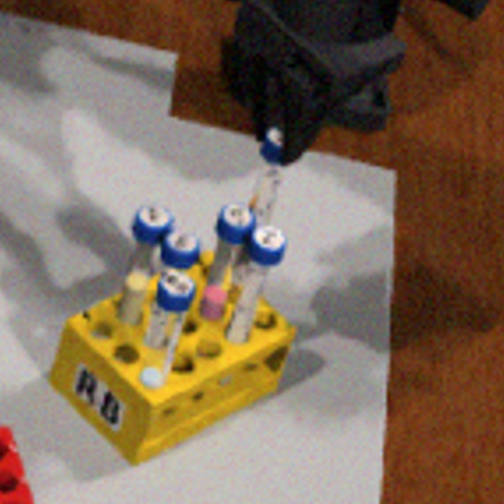

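Request:
execute_actions(actions=[{"rows":[
[0.9,0.63,0.6,-0.9,0,0,1,1.284,2.151,2.296,-1.6525,0,-1.232,-0.577],
[0.9,0.63,0.6,-0.9,0,0,1,1.288,2.151,2.287,-1.6480,0,-1.232,-0.577],
[0.9,0.63,0.6,-0.9,0,0,1,1.292,2.151,2.277,-1.6430,0,-1.232,-0.577],
[0.9,0.63,0.6,-0.9,0,0,1,1.295,2.151,2.267,-1.6380,0,-1.232,-0.577],
[0.9,0.63,0.6,-0.9,0,0,1,1.297,2.151,2.258,-1.6335,0,-1.232,-0.577],
[0.9,0.63,0.6,-0.9,0,0,1,1.2978,2.151,2.251,-1.6300,0,-1.232,-0.577],
[0.9,0.63,0.6,-0.9,0,0,1,1.2985,2.151,2.247,-1.6275,0,-1.232,-0.577],
[0.9,0.63,0.6,-0.9,0,0,1,1.2992,2.151,2.245,-1.6265,0,-1.232,-0.577],
[0.9,0.63,0.6,-0.9,0,0,1,1.2998,2.151,2.244,-1.6260,0,-1.232,-0.577],
[0.9,0.63,0.6,-0.9,0,0,1,1.3004,2.151,2.243,-1.6257,0,-1.232,-0.577],
[0.9,0.63,0.6,-0.9,0,0,1,1.3010,2.151,2.242,-1.6254,0,-1.232,-0.577],
[0.9,0.63,0.6,-0.9,0,0,1,1.3016,2.151,2.241,-1.6252,0,-1.232,-0.577],
[0.9,0.63,0.6,-0.9,0,0,1,1.3021,2.151,2.240,-1.6250,0,-1.232,-0.577],
[0.9,0.63,0.6,-0.9,0,0,1,1.3026,2.151,2.239,-1.6240,0,-1.232,-0.577],
[0.9,0.63,0.6,-0.9,0,0,1,1.3030,2.151,2.2375,-1.6225,0,-1.232,-0.577]
],"steps":15}], pictures=false)

Request:
execute_actions(actions=[{"rows":[
[0.9,0.63,0.6,-0.9,0,0,1,1.3030,2.151,2.2357,-1.6207,0,-1.232,-0.577],
[0.9,0.63,0.6,-0.9,0,0,1,1.3030,2.151,2.2337,-1.6187,0,-1.232,-0.577],
[0.9,0.63,0.6,-0.9,0,0,1,1.3030,2.151,2.2315,-1.6165,0,-1.232,-0.577],
[0.9,0.63,0.6,-0.9,0,0,1,1.3030,2.151,2.2293,-1.6143,0,-1.232,-0.577],
[0.9,0.63,0.6,-0.9,0,0,1,1.3030,2.151,2.2271,-1.6121,0,-1.232,-0.577],
[0.9,0.63,0.6,-0.9,0,0,1,1.3030,2.151,2.2249,-1.6099,0,-1.232,-0.577],
[0.9,0.63,0.6,-0.9,0,0,1,1.3030,2.151,2.2227,-1.6077,0,-1.232,-0.577],
[0.9,0.63,0.6,-0.9,0,0,1,1.3030,2.151,2.2205,-1.6055,0,-1.232,-0.577],
[0.9,0.63,0.6,-0.9,0,0,1,1.3030,2.151,2.2185,-1.6035,0,-1.232,-0.577],
[0.9,0.63,0.6,-0.9,0,0,1,1.3030,2.151,2.2168,-1.6018,0,-1.232,-0.577],
[0.9,0.63,0.6,-0.9,0,0,1,1.3030,2.151,2.2154,-1.6004,0,-1.232,-0.577],
[0.9,0.63,0.6,-0.9,0,0,1,1.3030,2.151,2.2145,-1.5995,0,-1.232,-0.577],
[0.9,0.63,0.6,-0.9,0,0,1,1.3030,2.151,2.2140,-1.5990,0,-1.232,-0.577]
],"steps":15}], pictures=false)

Request:
execute_actions(actions=[{"steps":10}])

Request:
zoom_image(camera="cam_right_wrist", region=[180, 80, 330, 230])

Scene clock: 793.83 s of 15600.00 s.
left_arm: end_effector_position=(+0.1145, +0.6076, +0.2078) grip_measured=+1.000 end_effector_quat_wxyz=(+0.285, -0.441, +0.837, +0.155) | right_arm: end_effector_position=(+0.2726, +0.3178, +0.2044) grip_measured=-0.551 end_effector_quat_wxyz=(-0.015, +0.935, -0.353, +0.001)
Joint positions: left_arm=[ 0.891  0.636  0.615 -0.889  0.     0.013  0.094] | right_arm=[ 1.289  2.144  2.244 -1.641  0.001 -1.245  0.021]
Joint velocities: left_arm=[ 0.005  0.005  0.002 -0.002 -0.081 -0.007  0.   ] | right_arm=[ 0.015 -0.005 -0.002 -0.012 -0.007  0.051 -0.002]
Joint torques (N m, as the arm reports them, + toward a larger angle): left_arm=[ 0.85 -2.54  8.16  1.52  0.03 -0.12] | right_arm=[ -1.07 -21.54   7.04   1.31  -0.19   0.  ]
Motor temperatures (°C, as the motors report them): left_arm=[26 25 40 25 27 25] | right_arm=[26 34 51 24 26 25]
Steps of this call (steps 1 to 15: the robot went on to your last target; steps 16 to 90: nothing new was sent; then 12.07 s passed at rest; steps 91 to 105: all 15 steps of this action). Readings (joint positions):
91: left_arm=[0.891 0.636 0.615 -0.889 0.000 0.013] | right_arm=[1.286 2.144 2.244 -1.641 0.001 -1.245]
92: left_arm=[0.891 0.636 0.615 -0.889 0.000 0.013] | right_arm=[1.286 2.144 2.244 -1.641 0.001 -1.245]
94: left_arm=[0.891 0.636 0.615 -0.889 0.000 0.013] | right_arm=[1.286 2.144 2.244 -1.641 0.001 -1.245]
98: left_arm=[0.891 0.636 0.615 -0.889 0.000 0.013] | right_arm=[1.286 2.144 2.244 -1.641 0.001 -1.245]
105: the state above

Scene clock: 794.33 s of 15600.00 s.
left_arm: end_effector_position=(+0.1145, +0.6076, +0.2078) grip_measured=+1.000 end_effector_quat_wxyz=(+0.285, -0.441, +0.837, +0.155) | right_arm: end_effector_position=(+0.2707, +0.3192, +0.1948) grip_measured=-0.551 end_effector_quat_wxyz=(-0.015, +0.936, -0.352, +0.001)
Joint positions: left_arm=[ 0.891  0.636  0.615 -0.889  0.     0.013  0.094] | right_arm=[ 1.292  2.144  2.219 -1.617  0.001 -1.245  0.021]
Joint velocities: left_arm=[ 0.005 -0.015  0.002 -0.002  0.051 -0.037  0.   ] | right_arm=[-0.005 -0.005 -0.017  0.017  0.007 -0.066 -0.   ]
Joint torques (N m, as the arm reports them, + toward a larger angle): left_arm=[ 1.02 -2.35  8.19  1.57  0.07 -0.08] | right_arm=[ -1.25 -21.62   7.25   1.38  -0.19   0.01]
Motor temperatures (°C, as the motors report them): left_arm=[26 25 40 25 27 25] | right_arm=[26 34 50 24 26 25]
Steps of this call (steps 1 to 15: all 15 steps of this action). Readings (joint positions):
1: left_arm=[0.891 0.636 0.615 -0.889 0.000 0.013] | right_arm=[1.289 2.144 2.244 -1.640 0.001 -1.245]
2: left_arm=[0.891 0.636 0.615 -0.889 0.000 0.013] | right_arm=[1.290 2.144 2.243 -1.639 0.001 -1.245]
4: left_arm=[0.891 0.636 0.615 -0.889 0.000 0.013] | right_arm=[1.291 2.144 2.240 -1.635 0.001 -1.245]
8: left_arm=[0.891 0.636 0.615 -0.889 0.000 0.013] | right_arm=[1.292 2.144 2.229 -1.627 0.001 -1.245]
15: the state above

Scene clock: 794.67 s of 15600.00 s.
left_arm: end_effector_position=(+0.1145, +0.6076, +0.2078) grip_measured=+1.000 end_effector_quat_wxyz=(+0.285, -0.441, +0.837, +0.155) | right_arm: end_effector_position=(+0.2707, +0.3193, +0.1946) grip_measured=-0.551 end_effector_quat_wxyz=(-0.015, +0.936, -0.352, +0.001)
Joint positions: left_arm=[ 0.891  0.636  0.615 -0.889  0.     0.013  0.094] | right_arm=[ 1.292  2.144  2.218 -1.616  0.001 -1.245  0.021]
Joint velocities: left_arm=[ 0.005 -0.005 -0.017 -0.017  0.066 -0.051  0.   ] | right_arm=[-0.005 -0.005  0.002  0.007  0.022  0.051 -0.001]
Joint torques (N m, as the arm reports them, + toward a larger angle): left_arm=[ 1.06 -1.88  8.01  1.45  0.04 -0.08] | right_arm=[ -1.1  -21.82   7.11   1.23  -0.2    0.  ]
Motor temperatures (°C, as the motors report them): left_arm=[26 25 40 25 27 25] | right_arm=[26 34 50 24 26 25]
Steps of this call (steps 1 to 10: the robot went on to your last target). Readings (joint positions):
1: left_arm=[0.891 0.636 0.615 -0.889 0.000 0.013] | right_arm=[1.292 2.144 2.218 -1.616 0.001 -1.245]
2: left_arm=[0.891 0.636 0.615 -0.889 0.000 0.013] | right_arm=[1.292 2.144 2.218 -1.616 0.001 -1.245]
4: left_arm=[0.891 0.636 0.615 -0.889 0.000 0.013] | right_arm=[1.292 2.144 2.218 -1.616 0.001 -1.245]
8: left_arm=[0.891 0.636 0.615 -0.889 0.000 0.013] | right_arm=[1.292 2.144 2.218 -1.616 0.001 -1.245]
10: the state above

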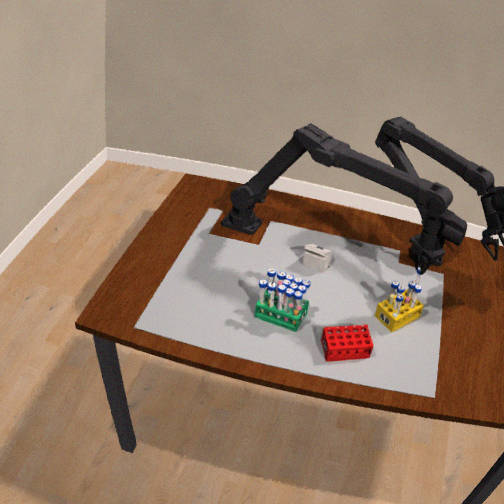

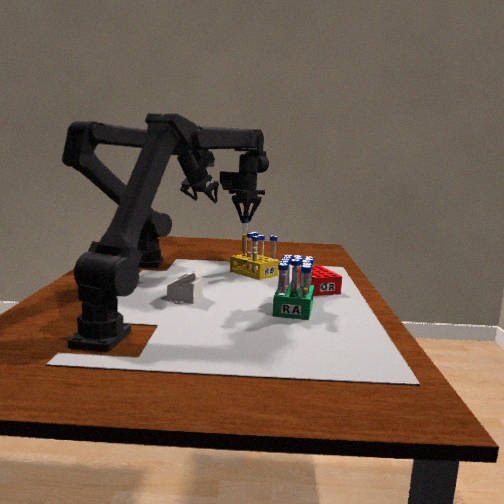

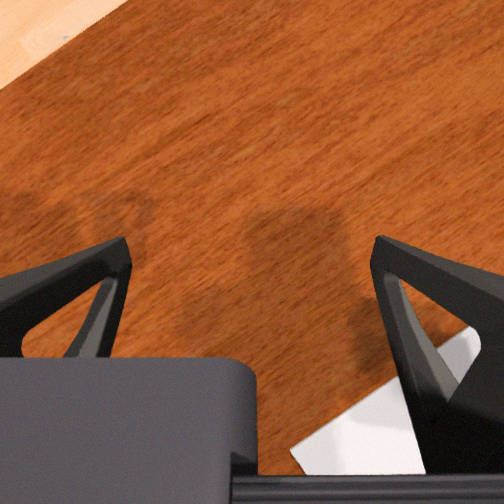

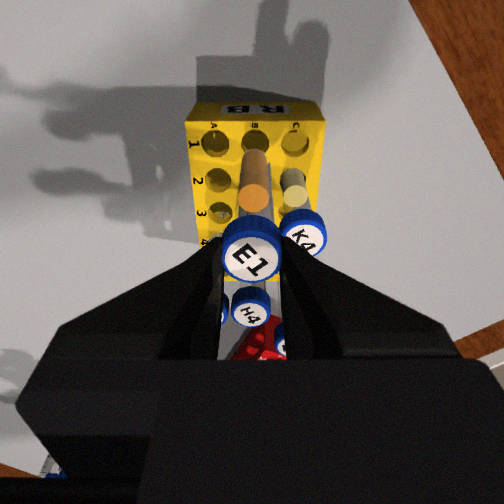

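Region (180, 80, 330, 230) of cam_right_wrist's 504x504 image, scaled by 3.360, with more detail than that image has.

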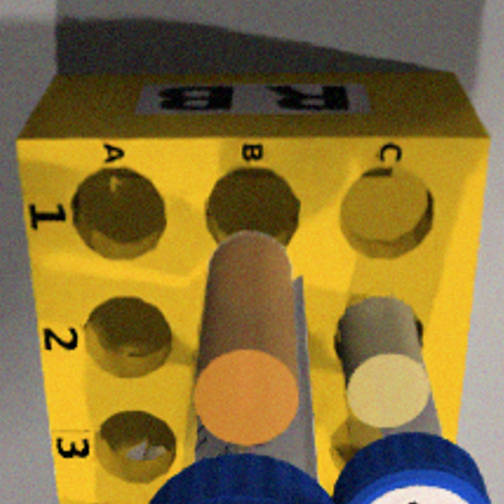

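Request:
execute_actions(actions=[{"rows":[
[0.9,0.63,0.6,-0.9,0,0,1,1.3036,2.151,2.2138,-1.5984,0,-1.232,-0.577],
[0.9,0.63,0.6,-0.9,0,0,1,1.3042,2.151,2.2134,-1.5976,0,-1.232,-0.577],
[0.9,0.63,0.6,-0.9,0,0,1,1.3047,2.151,2.2127,-1.5965,0,-1.232,-0.577],
[0.9,0.63,0.6,-0.9,0,0,1,1.3050,2.151,2.2117,-1.5951,0,-1.232,-0.577],
[0.9,0.63,0.6,-0.9,0,0,1,1.3050,2.151,2.2104,-1.5934,0,-1.232,-0.577],
[0.9,0.63,0.6,-0.9,0,0,1,1.3050,2.151,2.2088,-1.5918,0,-1.232,-0.577],
[0.9,0.63,0.6,-0.9,0,0,1,1.3050,2.151,2.2069,-1.5899,0,-1.232,-0.577],
[0.9,0.63,0.6,-0.9,0,0,1,1.3050,2.151,2.2047,-1.5877,0,-1.232,-0.577],
[0.9,0.63,0.6,-0.9,0,0,1,1.3050,2.151,2.2023,-1.5853,0,-1.232,-0.577],
[0.9,0.63,0.6,-0.9,0,0,1,1.3050,2.151,2.1998,-1.5828,0,-1.232,-0.577],
[0.9,0.63,0.6,-0.9,0,0,1,1.3050,2.151,2.1972,-1.5802,0,-1.232,-0.577],
[0.9,0.63,0.6,-0.9,0,0,1,1.3050,2.151,2.1946,-1.5776,0,-1.232,-0.577],
[0.9,0.63,0.6,-0.9,0,0,1,1.3050,2.151,2.1920,-1.5750,0,-1.232,-0.577],
[0.9,0.63,0.6,-0.9,0,0,1,1.3050,2.151,2.1894,-1.5724,0,-1.232,-0.577],
[0.9,0.63,0.6,-0.9,0,0,1,1.3050,2.151,2.1868,-1.5698,0,-1.232,-0.577]
],"steps":15}], pictures=false)

Request:
execute_actions(actions=[{"rows":[
[0.9,0.63,0.6,-0.9,0,0,1,1.3050,2.151,2.1842,-1.5672,0,-1.232,-0.577],
[0.9,0.63,0.6,-0.9,0,0,1,1.3050,2.151,2.1816,-1.5646,0,-1.232,-0.577],
[0.9,0.63,0.6,-0.9,0,0,1,1.3050,2.151,2.1790,-1.5620,0,-1.232,-0.577],
[0.9,0.63,0.6,-0.9,0,0,1,1.3050,2.151,2.1764,-1.5594,0,-1.232,-0.577],
[0.9,0.63,0.6,-0.9,0,0,1,1.3050,2.151,2.1738,-1.5568,0,-1.232,-0.577],
[0.9,0.63,0.6,-0.9,0,0,1,1.3050,2.151,2.1712,-1.5542,0,-1.232,-0.577],
[0.9,0.63,0.6,-0.9,0,0,1,1.3050,2.151,2.1686,-1.5516,0,-1.232,-0.577],
[0.9,0.63,0.6,-0.9,0,0,1,1.3050,2.151,2.1660,-1.5490,0,-1.232,-0.577],
[0.9,0.63,0.6,-0.9,0,0,1,1.3050,2.151,2.1635,-1.5465,0,-1.232,-0.577],
[0.9,0.63,0.6,-0.9,0,0,1,1.3050,2.151,2.1612,-1.5442,0,-1.232,-0.577],
[0.9,0.63,0.6,-0.9,0,0,1,1.3050,2.151,2.1591,-1.5421,0,-1.232,-0.577],
[0.9,0.63,0.6,-0.9,0,0,1,1.3050,2.151,2.1573,-1.5403,0,-1.232,-0.577],
[0.9,0.63,0.6,-0.9,0,0,1,1.3050,2.151,2.1559,-1.5389,0,-1.232,-0.577],
[0.9,0.63,0.6,-0.9,0,0,1,1.3050,2.151,2.1549,-1.5379,0,-1.232,-0.577],
[0.9,0.63,0.6,-0.9,0,0,1,1.3050,2.151,2.1545,-1.5375,0,-1.232,-0.577]
],"steps":15}], pictures=false)

Request:
execute_actions(actions=[{"steps":10}])

Request:
zoom_image(camera="cam_right_wrist", region=[180, 90, 330, 240])

Scene clock: 809.17 s of 15600.00 s.
left_arm: end_effector_position=(+0.1145, +0.6076, +0.2078) grip_measured=+1.000 end_effector_quat_wxyz=(+0.285, -0.441, +0.837, +0.155) | right_arm: end_effector_position=(+0.2707, +0.3205, +0.1862) grip_measured=-0.551 end_effector_quat_wxyz=(-0.016, +0.936, -0.352, +0.001)
Joint positions: left_arm=[ 0.891  0.636  0.615 -0.889  0.     0.013  0.094] | right_arm=[ 1.293  2.144  2.196 -1.592  0.001 -1.245  0.021]
Joint velocities: left_arm=[-0.005  0.005 -0.002  0.007 -0.007  0.007  0.   ] | right_arm=[-0.015  0.005 -0.076  0.066 -0.022 -0.066 -0.   ]
Joint torques (N m, as the arm reports them, + toward a larger angle): left_arm=[ 0.77 -2.26  8.09  1.5   0.02 -0.1 ] | right_arm=[ -1.15 -21.49   7.14   1.23  -0.2    0.  ]
Motor temperatures (°C, as the motors report them): left_arm=[26 25 40 25 27 25] | right_arm=[26 34 47 24 26 25]
Steps of this call (steps 1 to 15: the robot went on to your last target; steps 16 to 90: nothing new was sent; then 11.00 s passed at rest; steps 91 to 105: all 15 steps of this action). Readings (joint positions):
91: left_arm=[0.891 0.636 0.615 -0.889 0.000 0.013] | right_arm=[1.292 2.144 2.218 -1.616 0.001 -1.245]
92: left_arm=[0.891 0.636 0.615 -0.889 0.000 0.013] | right_arm=[1.292 2.144 2.218 -1.616 0.001 -1.245]
94: left_arm=[0.891 0.636 0.615 -0.889 0.000 0.013] | right_arm=[1.292 2.144 2.218 -1.614 0.001 -1.245]
98: left_arm=[0.891 0.636 0.615 -0.889 0.000 0.013] | right_arm=[1.292 2.144 2.216 -1.608 0.001 -1.245]
105: the state above

Scene clock: 809.67 s of 15600.00 s.
left_arm: end_effector_position=(+0.1145, +0.6076, +0.2078) grip_measured=+1.000 end_effector_quat_wxyz=(+0.285, -0.441, +0.837, +0.155) | right_arm: end_effector_position=(+0.2696, +0.3218, +0.1730) grip_measured=-0.551 end_effector_quat_wxyz=(-0.016, +0.936, -0.351, +0.001)
Joint positions: left_arm=[ 0.891  0.636  0.615 -0.889  0.     0.013  0.094] | right_arm=[ 1.295  2.144  2.161 -1.556  0.001 -1.245  0.021]
Joint velocities: left_arm=[ 0.015  0.005 -0.007  0.017  0.022 -0.022  0.   ] | right_arm=[-0.005 -0.005 -0.042  0.032  0.022 -0.007 -0.   ]
Joint torques (N m, as the arm reports them, + toward a larger angle): left_arm=[ 0.86 -2.34  8.07  1.52  0.06 -0.1 ] | right_arm=[ -1.38 -21.47   7.26   1.2   -0.19   0.  ]
Motor temperatures (°C, as the motors report them): left_arm=[26 25 40 25 27 25] | right_arm=[26 34 47 24 26 25]
Steps of this call (steps 1 to 15: all 15 steps of this action). Readings (joint positions):
1: left_arm=[0.891 0.636 0.615 -0.889 0.000 0.013] | right_arm=[1.293 2.144 2.194 -1.589 0.001 -1.245]
2: left_arm=[0.891 0.636 0.615 -0.889 0.000 0.013] | right_arm=[1.293 2.144 2.191 -1.586 0.001 -1.245]
4: left_arm=[0.891 0.636 0.615 -0.889 0.000 0.013] | right_arm=[1.293 2.144 2.186 -1.581 0.001 -1.245]
8: left_arm=[0.891 0.636 0.615 -0.889 0.000 0.013] | right_arm=[1.294 2.144 2.177 -1.571 0.001 -1.245]
15: the state above

Scene clock: 810.00 s of 15600.00 s.
left_arm: end_effector_position=(+0.1145, +0.6076, +0.2078) grip_measured=+1.000 end_effector_quat_wxyz=(+0.285, -0.441, +0.837, +0.155) | right_arm: end_effector_position=(+0.2695, +0.3217, +0.1722) grip_measured=-0.551 end_effector_quat_wxyz=(-0.016, +0.936, -0.351, +0.001)
Joint positions: left_arm=[ 0.891  0.636  0.615 -0.889  0.     0.013  0.094] | right_arm=[ 1.295  2.144  2.16  -1.554  0.001 -1.245  0.021]
Joint velocities: left_arm=[-0.015 -0.005  0.007  0.007  0.007  0.007  0.   ] | right_arm=[-0.005 -0.005 -0.002  0.007 -0.022 -0.007 -0.001]
Joint torques (N m, as the arm reports them, + toward a larger angle): left_arm=[ 0.7  -2.63  8.07  1.5   0.04 -0.11] | right_arm=[ -1.13 -21.56   7.12   1.22  -0.18   0.  ]
Motor temperatures (°C, as the motors report them): left_arm=[26 25 40 25 27 25] | right_arm=[26 34 47 24 26 25]
Steps of this call (steps 1 to 10: the robot went on to your last target). Readings (joint positions):
1: left_arm=[0.891 0.636 0.615 -0.889 0.000 0.013] | right_arm=[1.295 2.144 2.160 -1.555 0.001 -1.245]
2: left_arm=[0.891 0.636 0.615 -0.889 0.000 0.013] | right_arm=[1.295 2.144 2.160 -1.554 0.001 -1.245]
4: left_arm=[0.891 0.636 0.615 -0.889 0.000 0.013] | right_arm=[1.295 2.144 2.160 -1.554 0.001 -1.245]
8: left_arm=[0.891 0.636 0.615 -0.889 0.000 0.013] | right_arm=[1.295 2.144 2.160 -1.554 0.001 -1.245]
10: the state above

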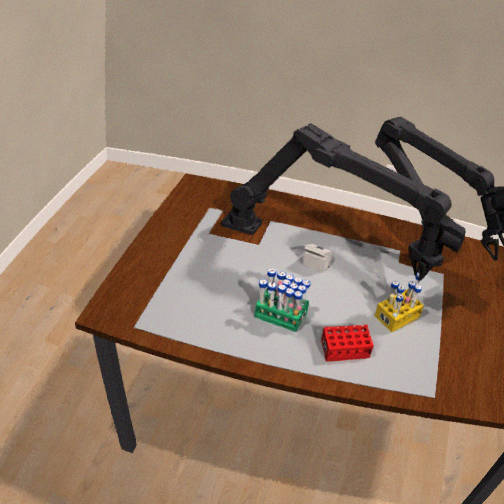

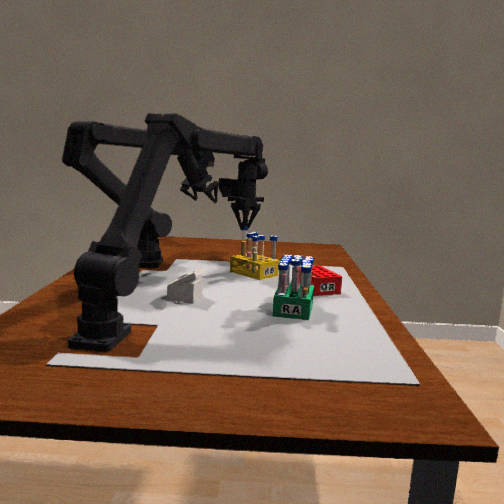

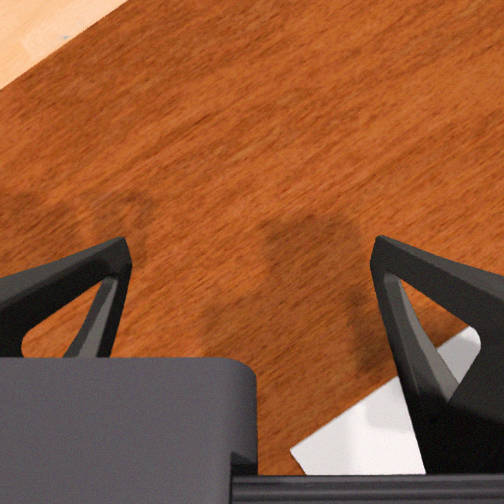

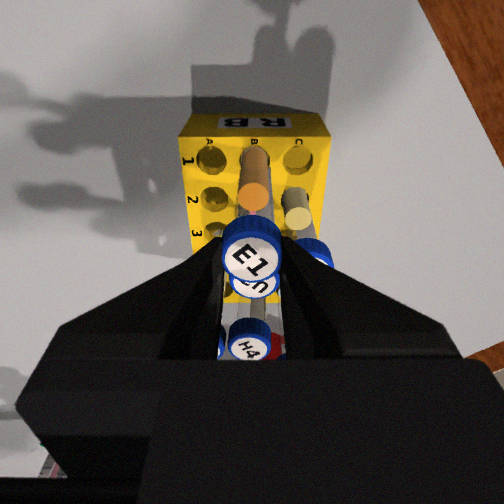

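Region (180, 90, 330, 240) of cam_right_wrist's 504x504 image, scaled by 3.360, with more detail than that image has.

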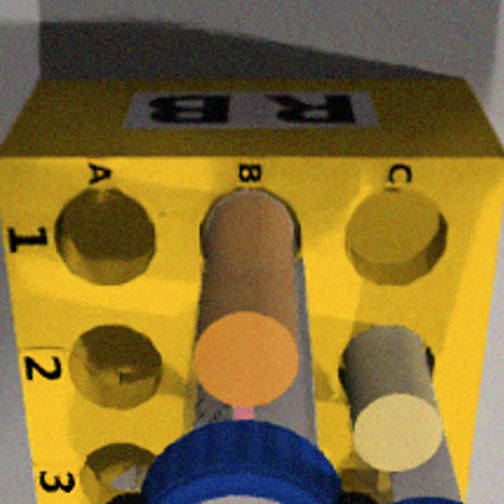

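Request:
execute_actions(actions=[{"rows":[
[0.9,0.63,0.6,-0.9,0,0,1,1.3040,2.151,2.1541,-1.5371,0,-1.232,-0.577],
[0.9,0.63,0.6,-0.9,0,0,1,1.3030,2.151,2.1532,-1.5362,0,-1.232,-0.577],
[0.9,0.63,0.6,-0.9,0,0,1,1.3020,2.151,2.1518,-1.5348,0,-1.232,-0.577],
[0.9,0.63,0.6,-0.9,0,0,1,1.3010,2.151,2.1500,-1.5330,0,-1.232,-0.577],
[0.9,0.63,0.6,-0.9,0,0,1,1.3000,2.151,2.1478,-1.5308,0,-1.232,-0.577],
[0.9,0.63,0.6,-0.9,0,0,1,1.3000,2.151,2.1454,-1.5284,0,-1.232,-0.577],
[0.9,0.63,0.6,-0.9,0,0,1,1.3000,2.151,2.1430,-1.5260,0,-1.232,-0.577],
[0.9,0.63,0.6,-0.9,0,0,1,1.3000,2.151,2.1406,-1.5236,0,-1.232,-0.577],
[0.9,0.63,0.6,-0.9,0,0,1,1.3000,2.151,2.1382,-1.5212,0,-1.232,-0.577],
[0.9,0.63,0.6,-0.9,0,0,1,1.3000,2.151,2.1358,-1.5188,0,-1.232,-0.577],
[0.9,0.63,0.6,-0.9,0,0,1,1.3000,2.151,2.1334,-1.5164,0,-1.232,-0.577],
[0.9,0.63,0.6,-0.9,0,0,1,1.3000,2.151,2.1310,-1.5140,0,-1.232,-0.577],
[0.9,0.63,0.6,-0.9,0,0,1,1.3000,2.151,2.1286,-1.5116,0,-1.232,-0.577],
[0.9,0.63,0.6,-0.9,0,0,1,1.3000,2.151,2.1262,-1.5092,0,-1.232,-0.577],
[0.9,0.63,0.6,-0.9,0,0,1,1.3000,2.151,2.1238,-1.5068,0,-1.232,-0.577]
],"steps":15}], pictures=false)

Request:
execute_actions(actions=[{"steps":6}], pictures=false)

Scene clock: 817.00 s of 15600.00 s.
left_arm: end_effector_position=(+0.1145, +0.6076, +0.2078) grip_measured=+1.000 end_effector_quat_wxyz=(+0.285, -0.441, +0.837, +0.155) | right_arm: end_effector_position=(+0.2697, +0.3221, +0.1625) grip_measured=-0.551 end_effector_quat_wxyz=(-0.017, +0.936, -0.351, +0.001)
Joint positions: left_arm=[ 0.891  0.636  0.615 -0.889  0.     0.013  0.094] | right_arm=[ 1.295  2.144  2.134 -1.527  0.001 -1.245  0.021]
Joint velocities: left_arm=[ 0.005 -0.005  0.012  0.007 -0.007 -0.007  0.   ] | right_arm=[-0.005 -0.005 -0.076  0.071  0.022 -0.022  0.   ]
Joint torques (N m, as the arm reports them, + toward a larger angle): left_arm=[ 0.98 -2.22  8.1   1.4   0.06 -0.1 ] | right_arm=[ -1.81 -21.39   7.02   1.12  -0.19   0.  ]
Motor temperatures (°C, as the motors report them): left_arm=[26 25 40 25 27 25] | right_arm=[26 34 47 24 26 25]
Steps of this call (steps 1 to 15: the robot went on to your last target; steps 16 to 90: nothing new was sent; then 3.50 s passed at rest; steps 91 to 105: all 15 steps of this action). Readings (joint positions):
91: left_arm=[0.891 0.636 0.615 -0.889 0.000 0.013] | right_arm=[1.295 2.144 2.160 -1.554 0.001 -1.245]
92: left_arm=[0.891 0.636 0.615 -0.889 0.000 0.013] | right_arm=[1.295 2.144 2.160 -1.554 0.001 -1.245]
94: left_arm=[0.891 0.636 0.615 -0.889 0.000 0.013] | right_arm=[1.295 2.144 2.159 -1.553 0.001 -1.245]
98: left_arm=[0.891 0.636 0.615 -0.889 0.000 0.013] | right_arm=[1.295 2.144 2.152 -1.545 0.001 -1.245]
105: the state above

Scene clock: 817.20 s of 15600.00 s.
left_arm: end_effector_position=(+0.1145, +0.6076, +0.2078) grip_measured=+1.000 end_effector_quat_wxyz=(+0.285, -0.441, +0.837, +0.155) | right_arm: end_effector_position=(+0.2697, +0.3221, +0.1606) grip_measured=-0.551 end_effector_quat_wxyz=(-0.017, +0.936, -0.351, +0.001)
Joint positions: left_arm=[ 0.891  0.636  0.615 -0.889  0.     0.013  0.094] | right_arm=[ 1.295  2.144  2.129 -1.522  0.001 -1.245  0.021]
Joint velocities: left_arm=[ 0.005 -0.005 -0.002  0.002  0.022  0.007  0.   ] | right_arm=[-0.005 -0.015  0.007 -0.007  0.007 -0.022 -0.001]
Joint torques (N m, as the arm reports them, + toward a larger angle): left_arm=[ 0.88 -2.25  8.03  1.6   0.08 -0.12] | right_arm=[ -1.76 -21.33   7.16   1.16  -0.2    0.  ]
Motor temperatures (°C, as the motors report them): left_arm=[26 25 40 25 27 25] | right_arm=[26 34 47 24 26 25]
Steps of this call (steps 1 to 6: the robot went on to your last target). Readings (joint positions):
1: left_arm=[0.891 0.636 0.615 -0.889 0.000 0.013] | right_arm=[1.295 2.144 2.132 -1.525 0.001 -1.245]
2: left_arm=[0.891 0.636 0.615 -0.889 0.000 0.013] | right_arm=[1.295 2.144 2.131 -1.524 0.001 -1.245]
4: left_arm=[0.891 0.636 0.615 -0.889 0.000 0.013] | right_arm=[1.295 2.144 2.129 -1.522 0.001 -1.245]
6: the state above


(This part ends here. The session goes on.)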